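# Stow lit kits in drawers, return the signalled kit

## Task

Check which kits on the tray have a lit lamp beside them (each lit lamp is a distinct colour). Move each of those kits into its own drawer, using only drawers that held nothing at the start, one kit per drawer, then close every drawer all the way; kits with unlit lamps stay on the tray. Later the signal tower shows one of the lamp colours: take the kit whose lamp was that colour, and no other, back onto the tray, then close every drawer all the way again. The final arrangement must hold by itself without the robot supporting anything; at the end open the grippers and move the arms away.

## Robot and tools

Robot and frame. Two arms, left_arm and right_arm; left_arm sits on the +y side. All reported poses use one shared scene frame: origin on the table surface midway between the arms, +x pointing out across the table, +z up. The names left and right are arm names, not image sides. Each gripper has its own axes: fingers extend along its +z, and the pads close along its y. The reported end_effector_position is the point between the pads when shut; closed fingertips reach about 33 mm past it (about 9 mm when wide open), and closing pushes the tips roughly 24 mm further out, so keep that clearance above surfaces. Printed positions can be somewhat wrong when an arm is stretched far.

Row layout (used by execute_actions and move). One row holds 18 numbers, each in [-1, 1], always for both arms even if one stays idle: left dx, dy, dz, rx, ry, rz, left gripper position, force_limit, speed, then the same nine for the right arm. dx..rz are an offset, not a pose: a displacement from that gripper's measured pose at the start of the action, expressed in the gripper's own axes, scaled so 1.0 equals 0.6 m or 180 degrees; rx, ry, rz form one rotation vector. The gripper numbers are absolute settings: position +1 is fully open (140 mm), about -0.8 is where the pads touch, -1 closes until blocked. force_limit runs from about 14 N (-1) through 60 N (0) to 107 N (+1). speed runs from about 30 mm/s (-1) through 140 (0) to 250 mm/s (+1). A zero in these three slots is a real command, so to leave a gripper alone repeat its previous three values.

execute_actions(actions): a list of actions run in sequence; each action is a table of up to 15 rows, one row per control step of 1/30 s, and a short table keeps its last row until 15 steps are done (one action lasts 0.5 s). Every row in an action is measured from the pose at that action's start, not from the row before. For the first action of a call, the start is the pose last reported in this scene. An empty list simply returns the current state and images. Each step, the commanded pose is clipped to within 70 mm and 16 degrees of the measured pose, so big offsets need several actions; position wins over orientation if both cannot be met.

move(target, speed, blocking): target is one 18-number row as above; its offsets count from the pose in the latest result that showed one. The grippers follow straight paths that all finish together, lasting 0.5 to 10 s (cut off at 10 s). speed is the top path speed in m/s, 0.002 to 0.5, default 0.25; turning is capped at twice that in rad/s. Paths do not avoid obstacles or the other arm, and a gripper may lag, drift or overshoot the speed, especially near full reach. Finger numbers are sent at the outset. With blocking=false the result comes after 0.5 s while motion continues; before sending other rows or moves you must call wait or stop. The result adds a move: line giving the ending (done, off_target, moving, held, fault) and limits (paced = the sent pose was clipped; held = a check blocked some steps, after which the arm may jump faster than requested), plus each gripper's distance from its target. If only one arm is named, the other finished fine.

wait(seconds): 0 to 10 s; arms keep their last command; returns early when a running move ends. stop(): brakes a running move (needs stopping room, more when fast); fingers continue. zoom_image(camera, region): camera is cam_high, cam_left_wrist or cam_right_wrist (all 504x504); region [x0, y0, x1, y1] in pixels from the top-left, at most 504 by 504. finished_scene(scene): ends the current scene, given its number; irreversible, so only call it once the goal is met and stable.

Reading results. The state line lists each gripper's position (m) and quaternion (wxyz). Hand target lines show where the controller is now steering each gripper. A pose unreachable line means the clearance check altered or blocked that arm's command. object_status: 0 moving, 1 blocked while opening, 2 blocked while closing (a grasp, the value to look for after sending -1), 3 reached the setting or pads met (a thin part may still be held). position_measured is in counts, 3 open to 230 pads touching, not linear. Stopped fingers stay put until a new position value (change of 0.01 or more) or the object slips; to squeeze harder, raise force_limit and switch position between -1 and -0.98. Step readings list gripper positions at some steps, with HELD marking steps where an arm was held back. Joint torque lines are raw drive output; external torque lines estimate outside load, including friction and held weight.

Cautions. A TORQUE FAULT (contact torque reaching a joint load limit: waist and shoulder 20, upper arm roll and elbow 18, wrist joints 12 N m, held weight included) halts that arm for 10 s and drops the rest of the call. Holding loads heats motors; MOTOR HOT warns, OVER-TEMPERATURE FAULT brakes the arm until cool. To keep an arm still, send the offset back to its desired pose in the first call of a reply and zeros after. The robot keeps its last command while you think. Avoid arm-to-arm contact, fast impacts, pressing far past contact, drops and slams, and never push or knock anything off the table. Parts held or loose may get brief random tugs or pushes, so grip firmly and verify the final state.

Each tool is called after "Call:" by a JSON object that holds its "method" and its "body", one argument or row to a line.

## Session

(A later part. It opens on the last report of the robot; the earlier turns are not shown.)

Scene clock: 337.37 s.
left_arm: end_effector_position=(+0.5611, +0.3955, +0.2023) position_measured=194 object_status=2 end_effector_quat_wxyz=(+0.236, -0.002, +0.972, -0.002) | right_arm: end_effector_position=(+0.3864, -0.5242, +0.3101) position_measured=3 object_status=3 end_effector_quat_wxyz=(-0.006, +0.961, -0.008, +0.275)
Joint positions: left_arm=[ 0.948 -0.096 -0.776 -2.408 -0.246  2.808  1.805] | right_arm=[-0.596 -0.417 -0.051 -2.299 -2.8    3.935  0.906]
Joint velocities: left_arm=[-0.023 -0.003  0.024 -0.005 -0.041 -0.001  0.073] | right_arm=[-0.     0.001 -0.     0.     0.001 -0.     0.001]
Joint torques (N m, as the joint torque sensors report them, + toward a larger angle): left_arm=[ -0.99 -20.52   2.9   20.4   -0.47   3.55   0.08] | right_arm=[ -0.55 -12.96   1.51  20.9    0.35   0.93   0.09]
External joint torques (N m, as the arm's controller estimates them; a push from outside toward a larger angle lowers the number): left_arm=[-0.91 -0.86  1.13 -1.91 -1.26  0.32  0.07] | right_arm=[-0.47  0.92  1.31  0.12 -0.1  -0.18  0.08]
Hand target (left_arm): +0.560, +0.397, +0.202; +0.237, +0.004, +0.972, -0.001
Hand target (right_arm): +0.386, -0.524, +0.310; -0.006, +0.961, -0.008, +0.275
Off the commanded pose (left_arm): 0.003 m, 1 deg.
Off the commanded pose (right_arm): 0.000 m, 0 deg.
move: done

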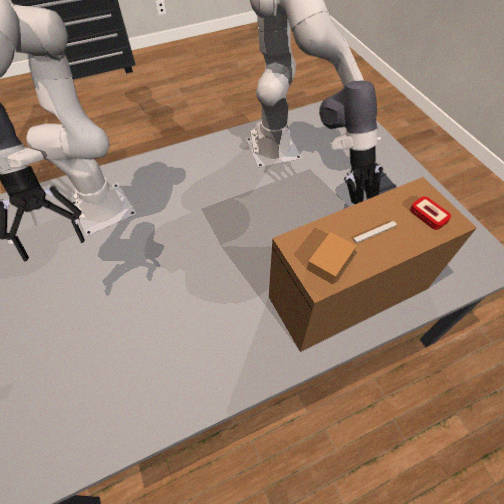

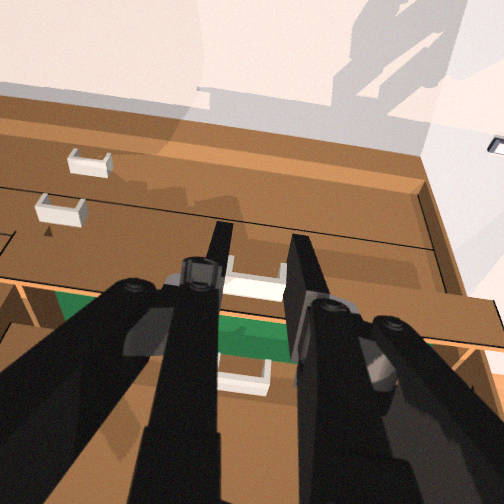

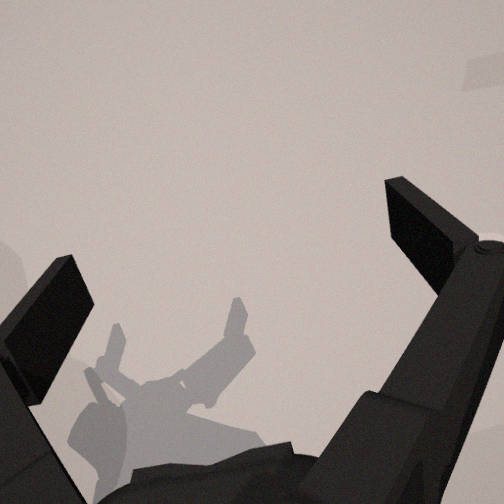

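Call:
{"method": "move", "body": {
  "target": [0.133,0,-0.069,0,0,0,-1,0.3,-0.6,0,0,0,0,0,0,1,0,0],
  "speed": 0.07
}}

Call:
{"method": "move", "body": {
  "target": [0,0,0,0,0,0,0,0,0,0,0,0,0,0,0,1,0,0]
}}

Call:
{"method": "move", "body": {
  "target": [0,0,-0.13,0,0,0,0,0,0,0,0,0,0,0,0,1,0,0]
}}

Scene clock: 340.87 s.
left_arm: end_effector_position=(+0.4726, +0.3924, +0.2013) position_measured=194 object_status=2 end_effector_quat_wxyz=(+0.235, +0.000, +0.972, -0.000) | right_arm: end_effector_position=(+0.3864, -0.5242, +0.3101) position_measured=3 object_status=3 end_effector_quat_wxyz=(-0.006, +0.961, -0.008, +0.275)
Joint positions: left_arm=[ 0.704 -0.377 -0.572 -2.661 -0.557  2.771  2.032] | right_arm=[-0.596 -0.417 -0.051 -2.299 -2.8    3.935  0.906]
Joint velocities: left_arm=[-0.017 -0.002  0.021 -0.005 -0.001 -0.002  0.022] | right_arm=[ 0.     0.     0.    -0.     0.001 -0.     0.001]
Joint torques (N m, as the joint torque sensors report them, + toward a larger angle): left_arm=[ -0.13 -16.32   5.97  19.49  -0.29   2.93   0.09] | right_arm=[ -0.33 -12.95   1.42  21.2    0.37   0.95   0.12]
External joint torques (N m, as the arm's controller estimates them; a push from outside toward a larger angle lowers the number): left_arm=[-0.14 -1.97  1.54 -2.14 -1.19 -0.22  0.09] | right_arm=[-0.28  0.89  1.18  0.46 -0.09 -0.15  0.11]
Hand target (left_arm): +0.471, +0.394, +0.201; +0.234, -0.000, +0.972, -0.000
Hand target (right_arm): +0.386, -0.524, +0.310; -0.006, +0.961, -0.008, +0.275
Off the commanded pose (left_arm): 0.003 m, 0 deg.
Off the commanded pose (right_arm): 0.000 m, 0 deg.
move: done

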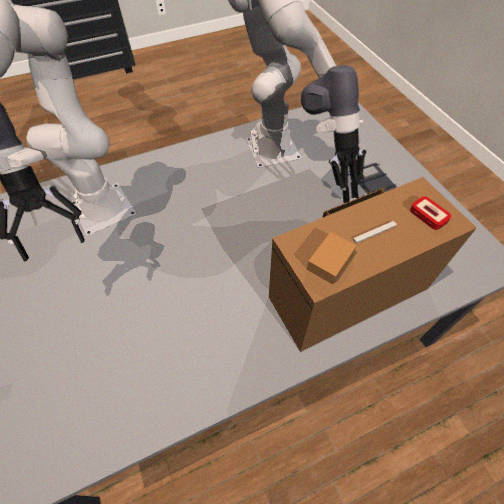

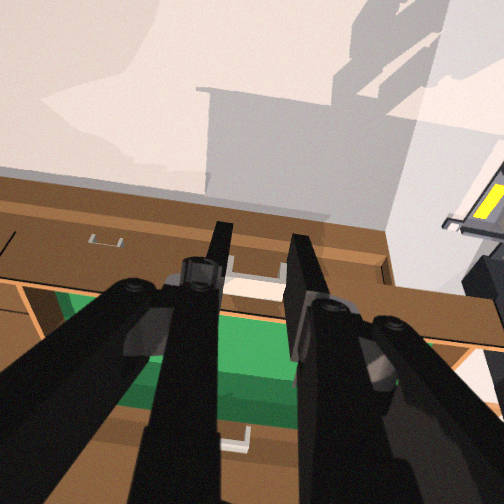

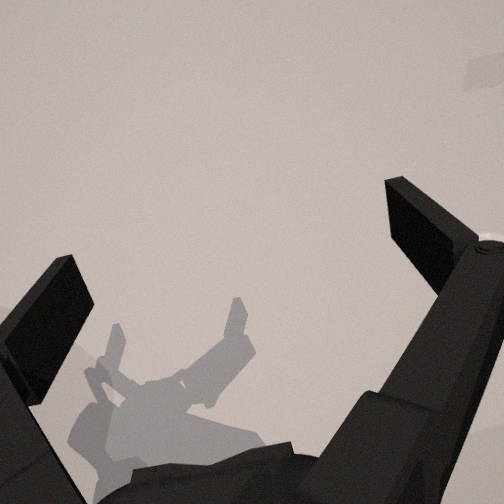

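Scene clock: 341.40 s.
left_arm: end_effector_position=(+0.4725, +0.3923, +0.2011) position_measured=129 object_status=3 end_effector_quat_wxyz=(+0.235, +0.000, +0.972, -0.000) | right_arm: end_effector_position=(+0.3864, -0.5242, +0.3101) position_measured=3 object_status=3 end_effector_quat_wxyz=(-0.006, +0.961, -0.008, +0.275)
Joint positions: left_arm=[ 0.704 -0.377 -0.572 -2.661 -0.557  2.771  2.032] | right_arm=[-0.596 -0.417 -0.051 -2.299 -2.8    3.935  0.906]
Joint velocities: left_arm=[ 0.     0.    -0.001  0.    -0.     0.    -0.001] | right_arm=[-0.001 -0.     0.001  0.     0.    -0.    -0.001]
Joint torques (N m, as the joint torque sensors report them, + toward a larger angle): left_arm=[  0.36 -14.47   3.63  21.19   0.83   3.13   0.05] | right_arm=[ -0.35 -12.96   1.55  21.13   0.35   0.99   0.11]
External joint torques (N m, as the arm's controller estimates them; a push from outside toward a larger angle lowers the number): left_arm=[ 0.36 -0.14 -0.82 -0.38 -0.05 -0.01  0.06] | right_arm=[-0.29  0.98  1.31  0.34 -0.11 -0.12  0.09]
Hand target (left_arm): +0.473, +0.392, +0.201; +0.235, +0.000, +0.972, -0.000
Hand target (right_arm): +0.386, -0.524, +0.310; -0.006, +0.961, -0.008, +0.275
Off the commanded pose (left_arm): 0.000 m, 0 deg.
Off the commanded pose (right_arm): 0.000 m, 0 deg.
move: done

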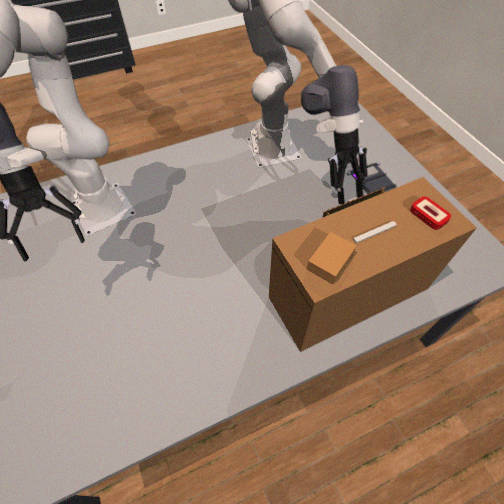

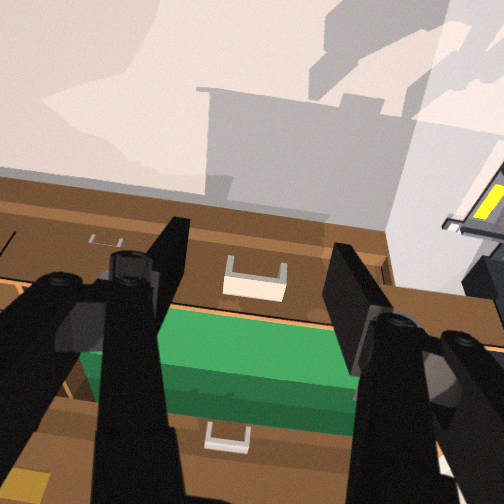

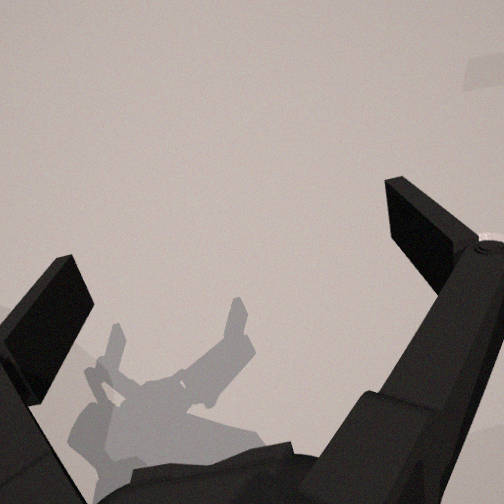

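Scene clock: 342.57 s.
left_arm: end_effector_position=(+0.4359, +0.3942, +0.2701) position_measured=129 object_status=3 end_effector_quat_wxyz=(+0.234, +0.000, +0.972, +0.003) | right_arm: end_effector_position=(+0.3864, -0.5242, +0.3101) position_measured=3 object_status=3 end_effector_quat_wxyz=(-0.006, +0.961, -0.008, +0.275)
Joint positions: left_arm=[ 0.68  -0.637 -0.485 -2.666 -0.54   2.509  2.021] | right_arm=[-0.596 -0.417 -0.051 -2.299 -2.8    3.935  0.906]
Joint velocities: left_arm=[-0.    -0.003 -0.001  0.     0.    -0.012  0.001] | right_arm=[ 0.001  0.001  0.001 -0.    -0.001 -0.    -0.001]
Joint torques (N m, as the joint torque sensors report them, + toward a larger angle): left_arm=[  1.52 -10.26   5.65  23.9    1.21   2.72  -0.12] | right_arm=[ -0.36 -13.02   1.32  20.93   0.37   0.96   0.11]
External joint torques (N m, as the arm's controller estimates them; a push from outside toward a larger angle lowers the number): left_arm=[ 1.56 -1.61 -0.41  0.52  0.38 -0.45 -0.1 ] | right_arm=[-0.4   0.79  0.97  0.22 -0.09 -0.14  0.1 ]
Hand target (left_arm): +0.435, +0.394, +0.270; +0.233, -0.001, +0.973, +0.003
Hand target (right_arm): +0.386, -0.524, +0.310; -0.006, +0.961, -0.008, +0.275
Off the commanded pose (left_arm): 0.002 m, 0 deg.
Off the commanded pose (right_arm): 0.000 m, 0 deg.
move: done

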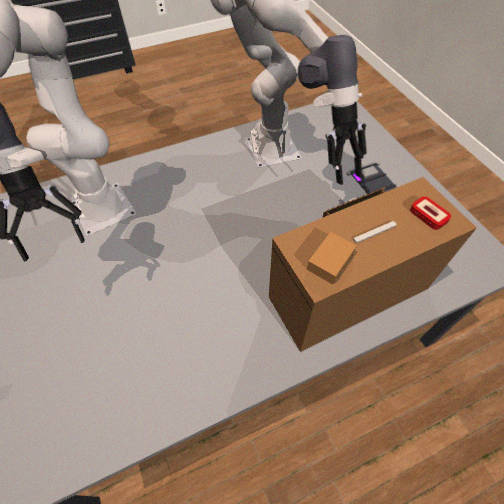

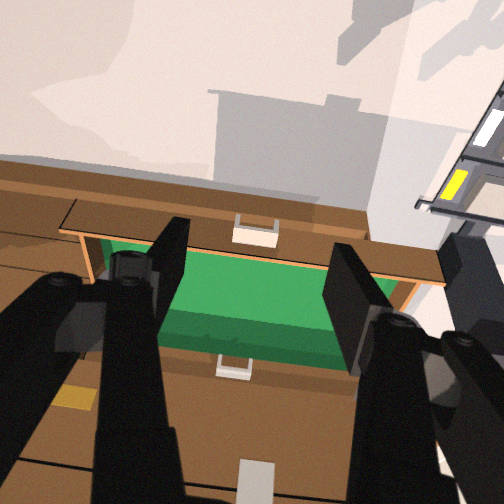

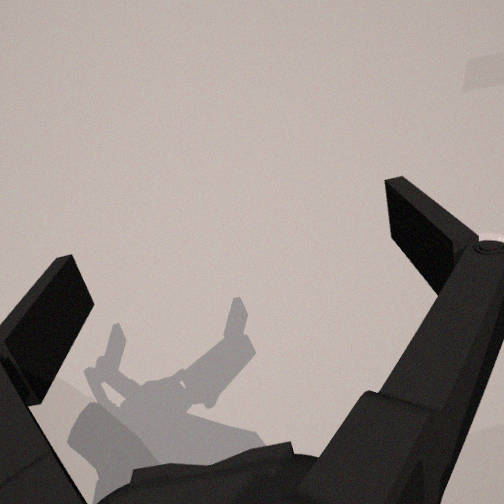

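Call:
{"method": "move", "body": {
  "target": [0.4,0.46,0.178,0,0.15,0,0.22,0,0,0,0,0,0,0,0,1,0,0]
}}

Scene clock: 345.90 s.
left_arm: end_effector_position=(+0.2716, +0.6693, +0.0634) position_measured=101 object_status=3 end_effector_quat_wxyz=(+0.001, -0.004, +1.000, -0.002) | right_arm: end_effector_position=(+0.3864, -0.5242, +0.3101) position_measured=3 object_status=3 end_effector_quat_wxyz=(-0.006, +0.961, -0.008, +0.275)
Joint positions: left_arm=[ 1.03  -0.035 -0.149 -2.573 -0.019  2.538  2.325] | right_arm=[-0.596 -0.417 -0.051 -2.299 -2.8    3.935  0.906]
Joint velocities: left_arm=[-0.     0.    -0.     0.002  0.011  0.003  0.011] | right_arm=[-0.    -0.     0.001  0.001 -0.001  0.     0.001]
Joint torques (N m, as the joint torque sensors report them, + toward a larger angle): left_arm=[  1.43 -23.71   0.25  20.78   1.44   2.76   0.22] | right_arm=[ -0.39 -12.8    1.45  20.95   0.37   0.94   0.13]
External joint torques (N m, as the arm's controller estimates them; a push from outside toward a larger angle lowers the number): left_arm=[1.47 1.94 0.19 1.58 0.95 0.36 0.22] | right_arm=[-0.42  1.08  1.11  0.2  -0.1  -0.17  0.12]
Hand target (left_arm): +0.272, +0.672, +0.064; +0.002, +0.000, +1.000, -0.000
Hand target (right_arm): +0.386, -0.524, +0.310; -0.006, +0.961, -0.008, +0.275
Off the commanded pose (left_arm): 0.005 m, 1 deg.
Off the commanded pose (right_arm): 0.000 m, 0 deg.
move: off_target (left_arm)

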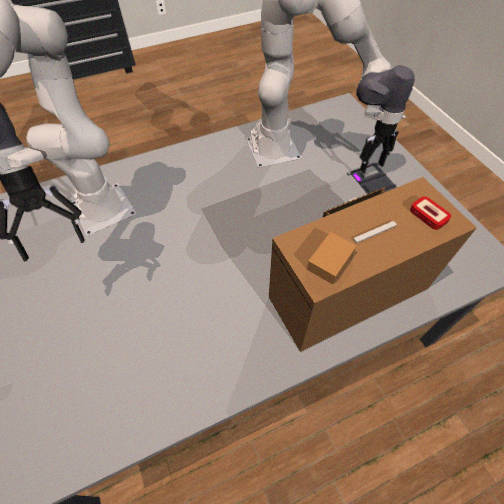

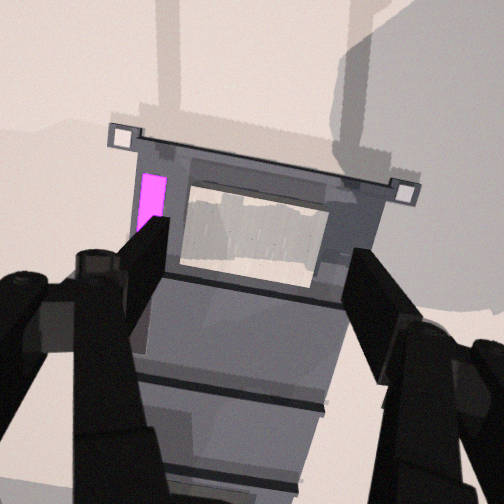

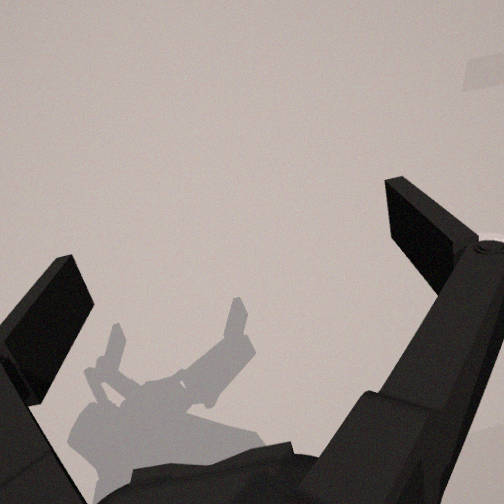

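Call:
{"method": "move", "body": {
  "target": [0.008,-0.007,0.02,0,0,0,0.22,0,0,0,0,0,0,0,0,1,0,0],
  "speed": 0.04
}}

Call:
{"method": "move", "body": {
  "target": [0,0,0.024,0,0,0,0.22,0,0,0,0,0,0,0,0,1,0,0],
  "speed": 0.03
}}

Scene clock: 348.07 s.
left_arm: end_effector_position=(+0.2670, +0.6648, +0.0523) position_measured=101 object_status=3 end_effector_quat_wxyz=(+0.001, -0.002, +1.000, -0.004) | right_arm: end_effector_position=(+0.3864, -0.5242, +0.3101) position_measured=3 object_status=3 end_effector_quat_wxyz=(-0.006, +0.961, -0.008, +0.275)
Joint positions: left_arm=[ 1.03  -0.022 -0.149 -2.596 -0.017  2.57   2.328] | right_arm=[-0.596 -0.417 -0.051 -2.299 -2.8    3.935  0.906]
Joint velocities: left_arm=[ 0.001 -0.001 -0.     0.     0.     0.022 -0.   ] | right_arm=[-0.001 -0.     0.001  0.003 -0.001  0.    -0.001]
Joint torques (N m, as the joint torque sensors report them, + toward a larger angle): left_arm=[  0.39 -23.53  -0.19  17.25   0.39   2.77  -0.11] | right_arm=[ -0.41 -13.     1.35  20.92   0.36   0.95   0.14]
External joint torques (N m, as the arm's controller estimates them; a push from outside toward a larger angle lowers the number): left_arm=[ 0.34  2.23 -0.3  -1.58 -0.08  0.36 -0.11] | right_arm=[-0.41  1.02  1.03  0.06 -0.11 -0.16  0.13]
Hand target (left_arm): +0.267, +0.665, +0.051; +0.002, -0.004, +1.000, -0.003
Hand target (right_arm): +0.386, -0.524, +0.310; -0.006, +0.961, -0.008, +0.275
Off the commanded pose (left_arm): 0.001 m, 0 deg.
Off the commanded pose (right_arm): 0.000 m, 0 deg.
move: done

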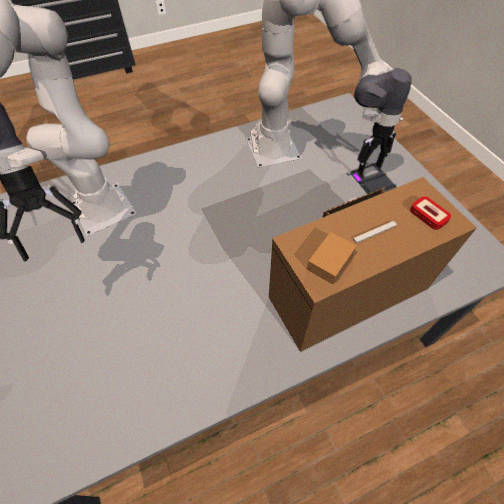

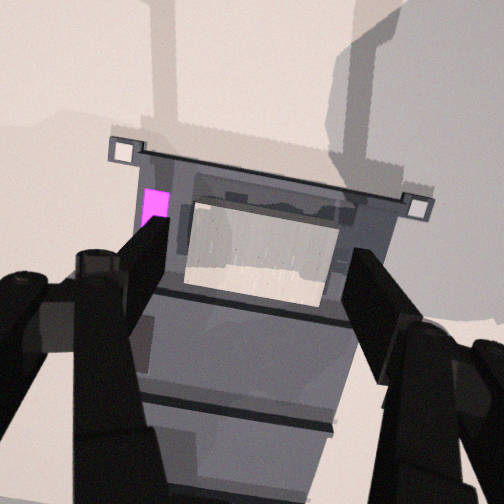

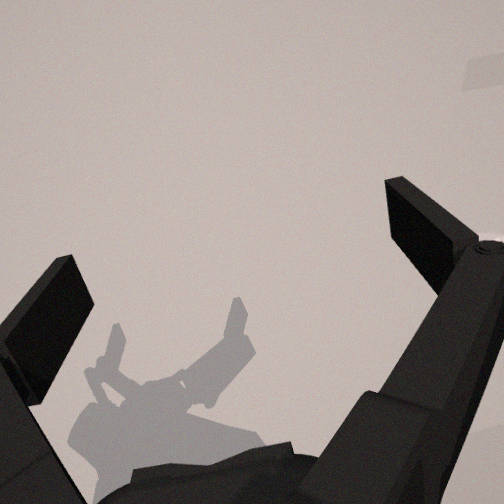

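Scene clock: 348.80 s.
left_arm: end_effector_position=(+0.2676, +0.6639, +0.0387) position_measured=101 object_status=3 end_effector_quat_wxyz=(+0.001, -0.001, +1.000, -0.006) | right_arm: end_effector_position=(+0.3864, -0.5242, +0.3101) position_measured=3 object_status=3 end_effector_quat_wxyz=(-0.006, +0.961, -0.008, +0.275)
Joint positions: left_arm=[ 1.03   0.015 -0.149 -2.598 -0.014  2.607  2.327] | right_arm=[-0.596 -0.417 -0.051 -2.299 -2.8    3.935  0.906]
Joint velocities: left_arm=[-0.002  0.001 -0.001 -0.     0.002  0.019 -0.002] | right_arm=[ 0.001 -0.002  0.002 -0.001  0.    -0.     0.001]
Joint torques (N m, as the joint torque sensors report them, + toward a larger angle): left_arm=[  0.32 -24.8   -0.26  16.36   1.47   2.79  -0.27] | right_arm=[ -0.52 -12.95   1.25  21.07   0.34   0.96   0.11]
External joint torques (N m, as the arm's controller estimates them; a push from outside toward a larger angle lowers the number): left_arm=[ 0.36  1.38 -0.17 -1.63  1.03  0.42 -0.27] | right_arm=[-0.53  0.96  0.92  0.33 -0.12 -0.15  0.09]
Hand target (left_arm): +0.267, +0.664, +0.038; +0.001, -0.002, +1.000, -0.004
Hand target (right_arm): +0.386, -0.524, +0.310; -0.006, +0.961, -0.008, +0.275
Off the commanded pose (left_arm): 0.001 m, 0 deg.
Off the commanded pose (right_arm): 0.000 m, 0 deg.
move: done

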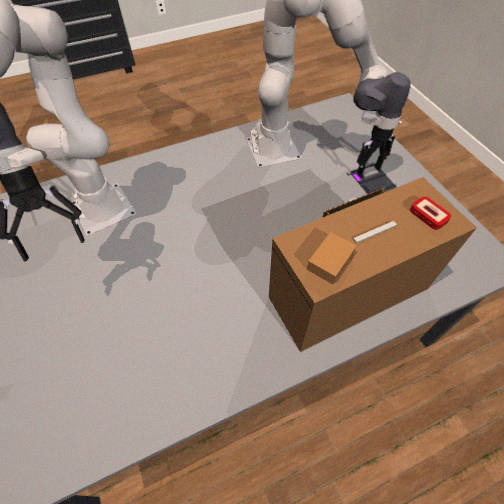

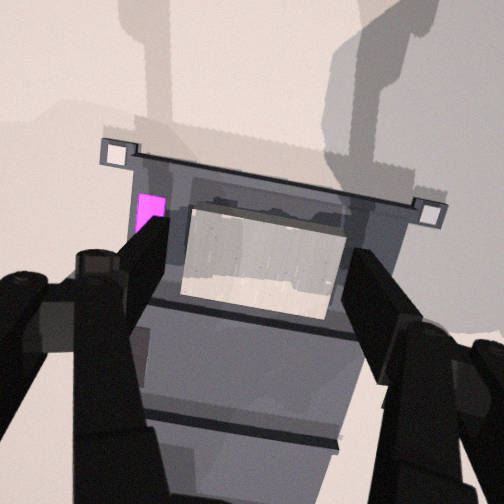

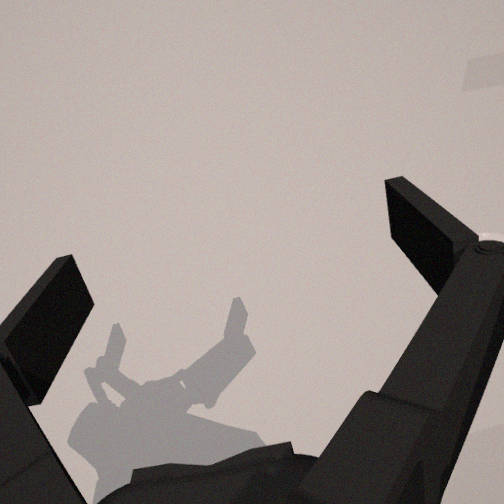

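Call:
{"method": "move", "body": {
  "target": [0,0.002,0.005,0,0,0,-1,0,-0.8,0,0,0,0,0,0,1,0,0],
  "speed": 0.02
}}

Call:
{"method": "move", "body": {
  "target": [0,0,-0.33,0,0,0,-1,0,-0.8,0,0,0,0,0,0,1,0,0],
  "speed": 0.2
}}

Call:
{"method": "move", "body": {
  "target": [-0.445,-0.45,-0.04,0,0,0,-1,0,-0.8,0,0,0,0,0,0,1,0,0],
  "speed": 0.2
}}

Scene clock: 352.60 s.
left_arm: end_effector_position=(+0.2686, +0.6647, +0.0381) position_measured=132 object_status=2 end_effector_quat_wxyz=(+0.002, -0.002, +1.000, -0.005) | right_arm: end_effector_position=(+0.3864, -0.5242, +0.3101) position_measured=3 object_status=3 end_effector_quat_wxyz=(-0.006, +0.961, -0.008, +0.275)
Joint positions: left_arm=[ 1.03   0.019 -0.149 -2.596 -0.014  2.61   2.326] | right_arm=[-0.596 -0.417 -0.051 -2.299 -2.8    3.935  0.906]
Joint velocities: left_arm=[-0.    -0.    -0.    -0.    -0.     0.     0.001] | right_arm=[ 0.001  0.001  0.001 -0.001 -0.001  0.     0.001]
Joint torques (N m, as the joint torque sensors report them, + toward a larger angle): left_arm=[  0.99 -21.77  -0.02  17.62   0.9    3.07   0.27] | right_arm=[ -0.53 -12.9    1.48  21.1    0.35   0.98   0.12]
External joint torques (N m, as the arm's controller estimates them; a push from outside toward a larger angle lowers the number): left_arm=[ 0.98  4.61  0.02 -0.44  0.46  0.68  0.27] | right_arm=[-0.57  0.97  1.14  0.39 -0.12 -0.14  0.11]
Hand target (left_arm): +0.268, +0.665, +0.036; +0.001, -0.001, +1.000, -0.006
Hand target (right_arm): +0.386, -0.524, +0.310; -0.006, +0.961, -0.008, +0.275
Off the commanded pose (left_arm): 0.003 m, 0 deg.
Off the commanded pose (right_arm): 0.000 m, 0 deg.
move: done

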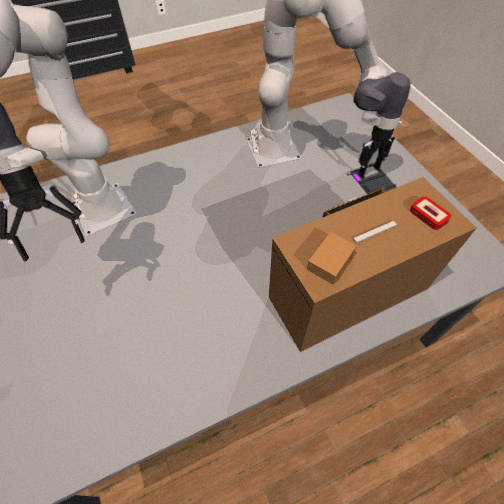

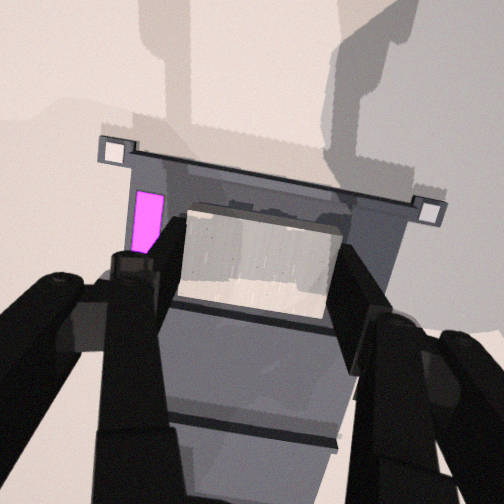

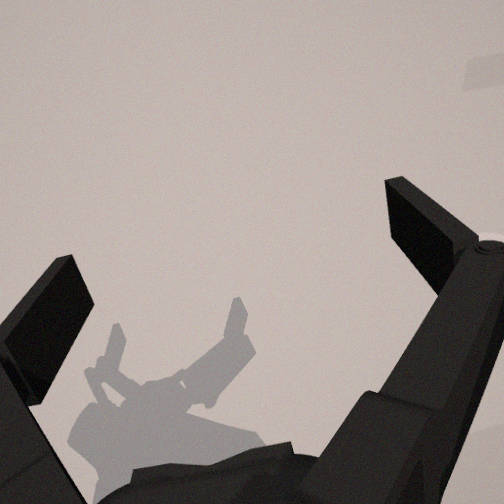

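Scene clock: 354.33 s.
left_arm: end_effector_position=(+0.2624, +0.6691, +0.2361) position_measured=132 object_status=2 end_effector_quat_wxyz=(-0.003, -0.006, +1.000, -0.000) | right_arm: end_effector_position=(+0.3864, -0.5242, +0.3101) position_measured=3 object_status=3 end_effector_quat_wxyz=(-0.006, +0.961, -0.008, +0.275)
Joint positions: left_arm=[ 1.03  -0.342 -0.129 -2.388 -0.043  2.043  2.352] | right_arm=[-0.596 -0.417 -0.051 -2.299 -2.8    3.935  0.906]
Joint velocities: left_arm=[-0.001  0.    -0.    -0.    -0.    -0.01   0.001] | right_arm=[-0.     0.001 -0.001  0.001 -0.     0.    -0.   ]
Joint torques (N m, as the joint torque sensors report them, + toward a larger angle): left_arm=[ -0.61 -19.3    1.22  24.94  -0.26   1.96   0.24] | right_arm=[ -0.28 -12.97   1.42  21.14   0.38   0.98   0.1 ]
External joint torques (N m, as the arm's controller estimates them; a push from outside toward a larger angle lowers the number): left_arm=[-0.56  0.24  0.38  1.1  -1.03 -0.44  0.24] | right_arm=[-0.26  1.03  1.15  0.28 -0.08 -0.13  0.08]
Hand target (left_arm): +0.263, +0.668, +0.237; -0.002, -0.005, +1.000, -0.001
Hand target (right_arm): +0.386, -0.524, +0.310; -0.006, +0.961, -0.008, +0.275
Off the commanded pose (left_arm): 0.006 m, 1 deg.
Off the commanded pose (right_arm): 0.000 m, 0 deg.
move: off_target (left_arm)

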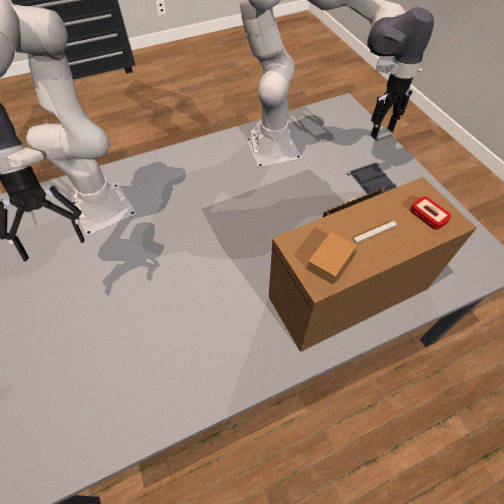

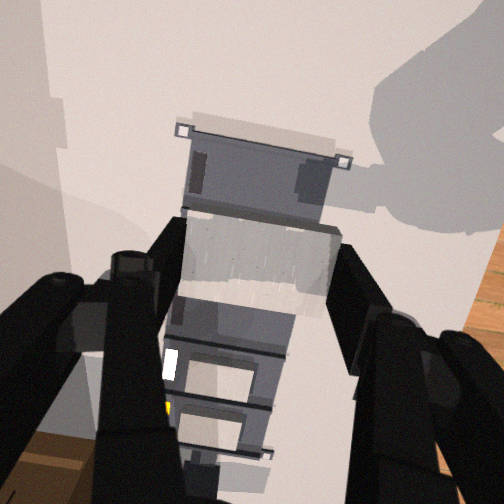

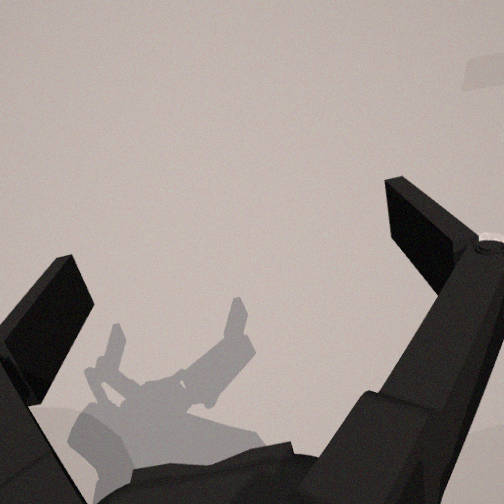

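Scene clock: 357.20 s.
left_arm: end_effector_position=(+0.5347, +0.4021, +0.2646) position_measured=132 object_status=2 end_effector_quat_wxyz=(+0.004, -0.003, +1.000, -0.001) | right_arm: end_effector_position=(+0.3864, -0.5242, +0.3101) position_measured=3 object_status=3 end_effector_quat_wxyz=(-0.006, +0.961, -0.008, +0.275)
Joint positions: left_arm=[ 0.832  0.119 -0.669 -1.834  0.077  1.934  1.571] | right_arm=[-0.596 -0.417 -0.051 -2.299 -2.8    3.935  0.906]
Joint velocities: left_arm=[-0.001  0.002 -0.    -0.001  0.004 -0.005 -0.031] | right_arm=[-0.001  0.    -0.001 -0.001 -0.    -0.001 -0.   ]
Joint torques (N m, as the joint torque sensors report them, + toward a larger angle): left_arm=[ -0.1  -28.24  -3.08  26.15   1.65   2.16  -0.01] | right_arm=[ -0.47 -12.87   1.54  20.94   0.37   0.93   0.11]
External joint torques (N m, as the arm's controller estimates them; a push from outside toward a larger angle lowers the number): left_arm=[-0.05  1.47 -0.74  1.96  0.89 -0.27 -0.01] | right_arm=[-0.43  0.98  1.28  0.22 -0.08 -0.18  0.1 ]
Hand target (left_arm): +0.535, +0.403, +0.265; +0.003, -0.008, +1.000, +0.001
Hand target (right_arm): +0.386, -0.524, +0.310; -0.006, +0.961, -0.008, +0.275
Off the commanded pose (left_arm): 0.007 m, 1 deg.
Off the commanded pose (right_arm): 0.000 m, 0 deg.
move: off_target (left_arm)

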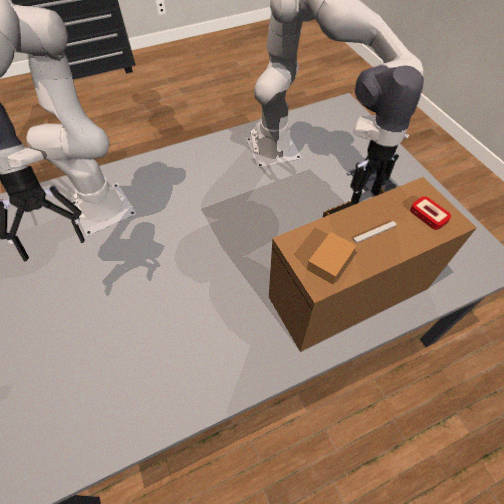

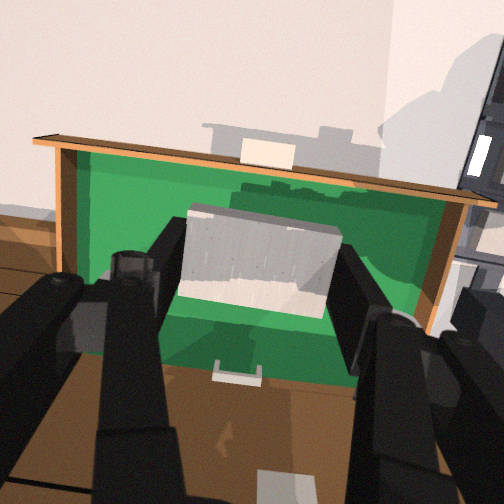

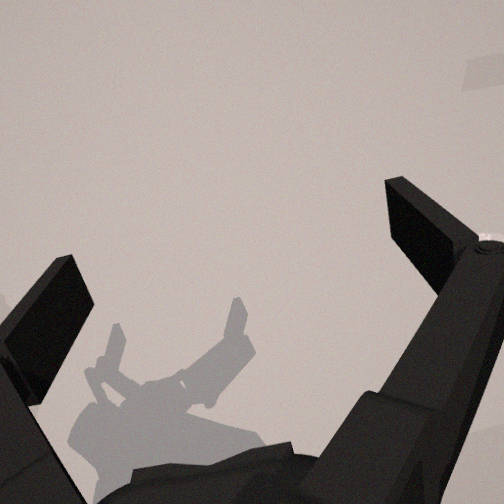

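Call:
{"method": "move", "body": {
  "target": [0,0,0.08,0,0,0,-1,0,-0.8,0,0,0,0,0,0,1,0,0],
  "speed": 0.08
}}

Call:
{"method": "move", "body": {
  "target": [0,0,0.017,0,0,0,-1,0,-0.8,0,0,0,0,0,0,1,0,0],
  "speed": 0.02
}}

Scene clock: 366.20 s.
left_arm: end_effector_position=(+0.5345, +0.4015, +0.2170) position_measured=132 object_status=2 end_effector_quat_wxyz=(+0.002, -0.002, +1.000, -0.003) | right_arm: end_effector_position=(+0.3864, -0.5242, +0.3101) position_measured=3 object_status=3 end_effector_quat_wxyz=(-0.006, +0.961, -0.008, +0.275)
Joint positions: left_arm=[ 0.831  0.16  -0.669 -1.914  0.103  2.042  1.555] | right_arm=[-0.596 -0.417 -0.051 -2.299 -2.8    3.935  0.906]
Joint velocities: left_arm=[ 0.001  0.001  0.    -0.001  0.001  0.012 -0.004] | right_arm=[-0.     0.    -0.002  0.001 -0.001  0.    -0.   ]
Joint torques (N m, as the joint torque sensors report them, + toward a larger angle): left_arm=[ -0.44 -29.53  -3.82  22.59   1.69   2.97  -0.02] | right_arm=[ -0.27 -12.94   1.43  20.99   0.35   0.97   0.09]
External joint torques (N m, as the arm's controller estimates them; a push from outside toward a larger angle lowers the number): left_arm=[-0.41  1.1  -0.74 -1.23  0.97  0.55 -0.02] | right_arm=[-0.23  0.94  1.18  0.27 -0.11 -0.14  0.07]
Hand target (left_arm): +0.536, +0.401, +0.217; +0.004, -0.002, +1.000, -0.001
Hand target (right_arm): +0.386, -0.524, +0.310; -0.006, +0.961, -0.008, +0.275
Off the commanded pose (left_arm): 0.001 m, 0 deg.
Off the commanded pose (right_arm): 0.000 m, 0 deg.
move: done

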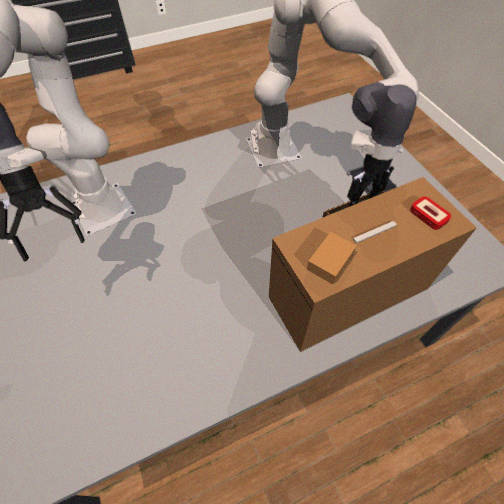

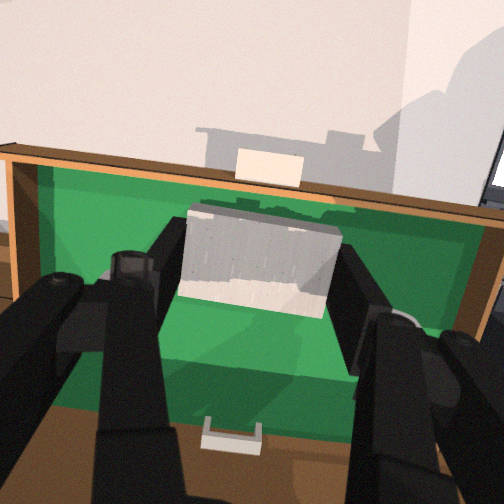

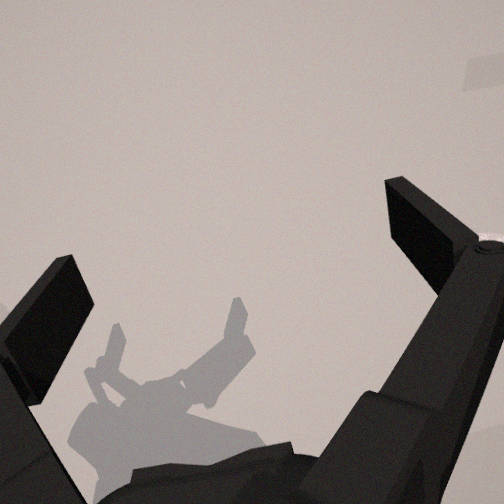

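Scene clock: 366.93 s.
left_arm: end_effector_position=(+0.5351, +0.4012, +0.2100) position_measured=132 object_status=2 end_effector_quat_wxyz=(+0.003, -0.001, +1.000, -0.004) | right_arm: end_effector_position=(+0.3864, -0.5242, +0.3101) position_measured=3 object_status=3 end_effector_quat_wxyz=(-0.006, +0.961, -0.008, +0.275)
Joint positions: left_arm=[ 0.831  0.167 -0.669 -1.925  0.107  2.061  1.554] | right_arm=[-0.596 -0.417 -0.051 -2.299 -2.8    3.935  0.906]
Joint velocities: left_arm=[-0.001  0.002 -0.001 -0.002  0.004  0.013 -0.003] | right_arm=[ 0.    -0.     0.    -0.002 -0.     0.001  0.001]
Joint torques (N m, as the joint torque sensors report them, + toward a larger angle): left_arm=[ -0.23 -28.68  -3.41  21.11   1.76   2.82   0.01] | right_arm=[ -0.43 -12.87   1.36  21.01   0.36   0.97   0.11]
External joint torques (N m, as the arm's controller estimates them; a push from outside toward a larger angle lowers the number): left_arm=[-0.18  2.08 -0.16 -2.65  1.04  0.39  0.01] | right_arm=[-0.45  0.99  1.04  0.3  -0.1  -0.14  0.1 ]
Hand target (left_arm): +0.535, +0.401, +0.207; +0.002, -0.002, +1.000, -0.003
Hand target (right_arm): +0.386, -0.524, +0.310; -0.006, +0.961, -0.008, +0.275
Off the commanded pose (left_arm): 0.003 m, 0 deg.
Off the commanded pose (right_arm): 0.000 m, 0 deg.
move: done

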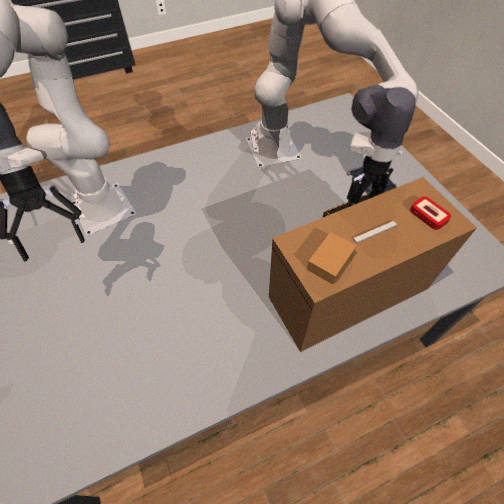

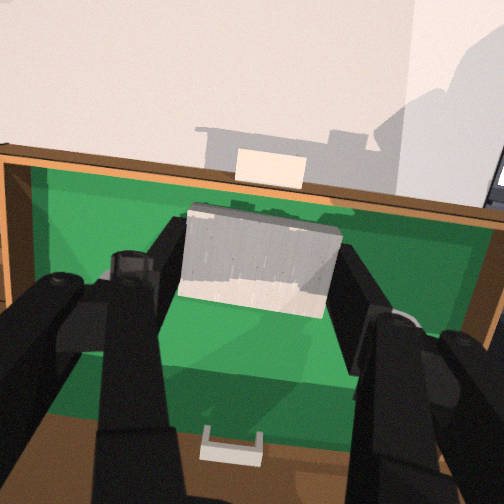

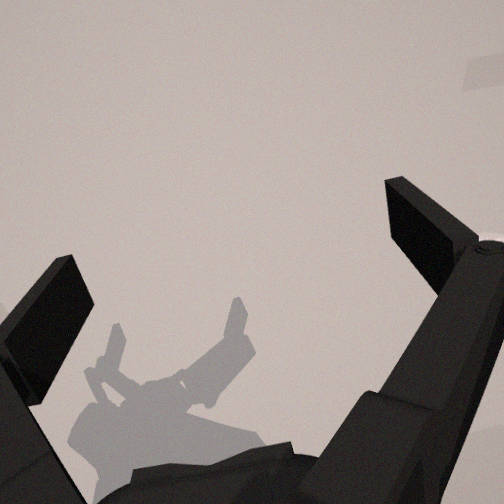

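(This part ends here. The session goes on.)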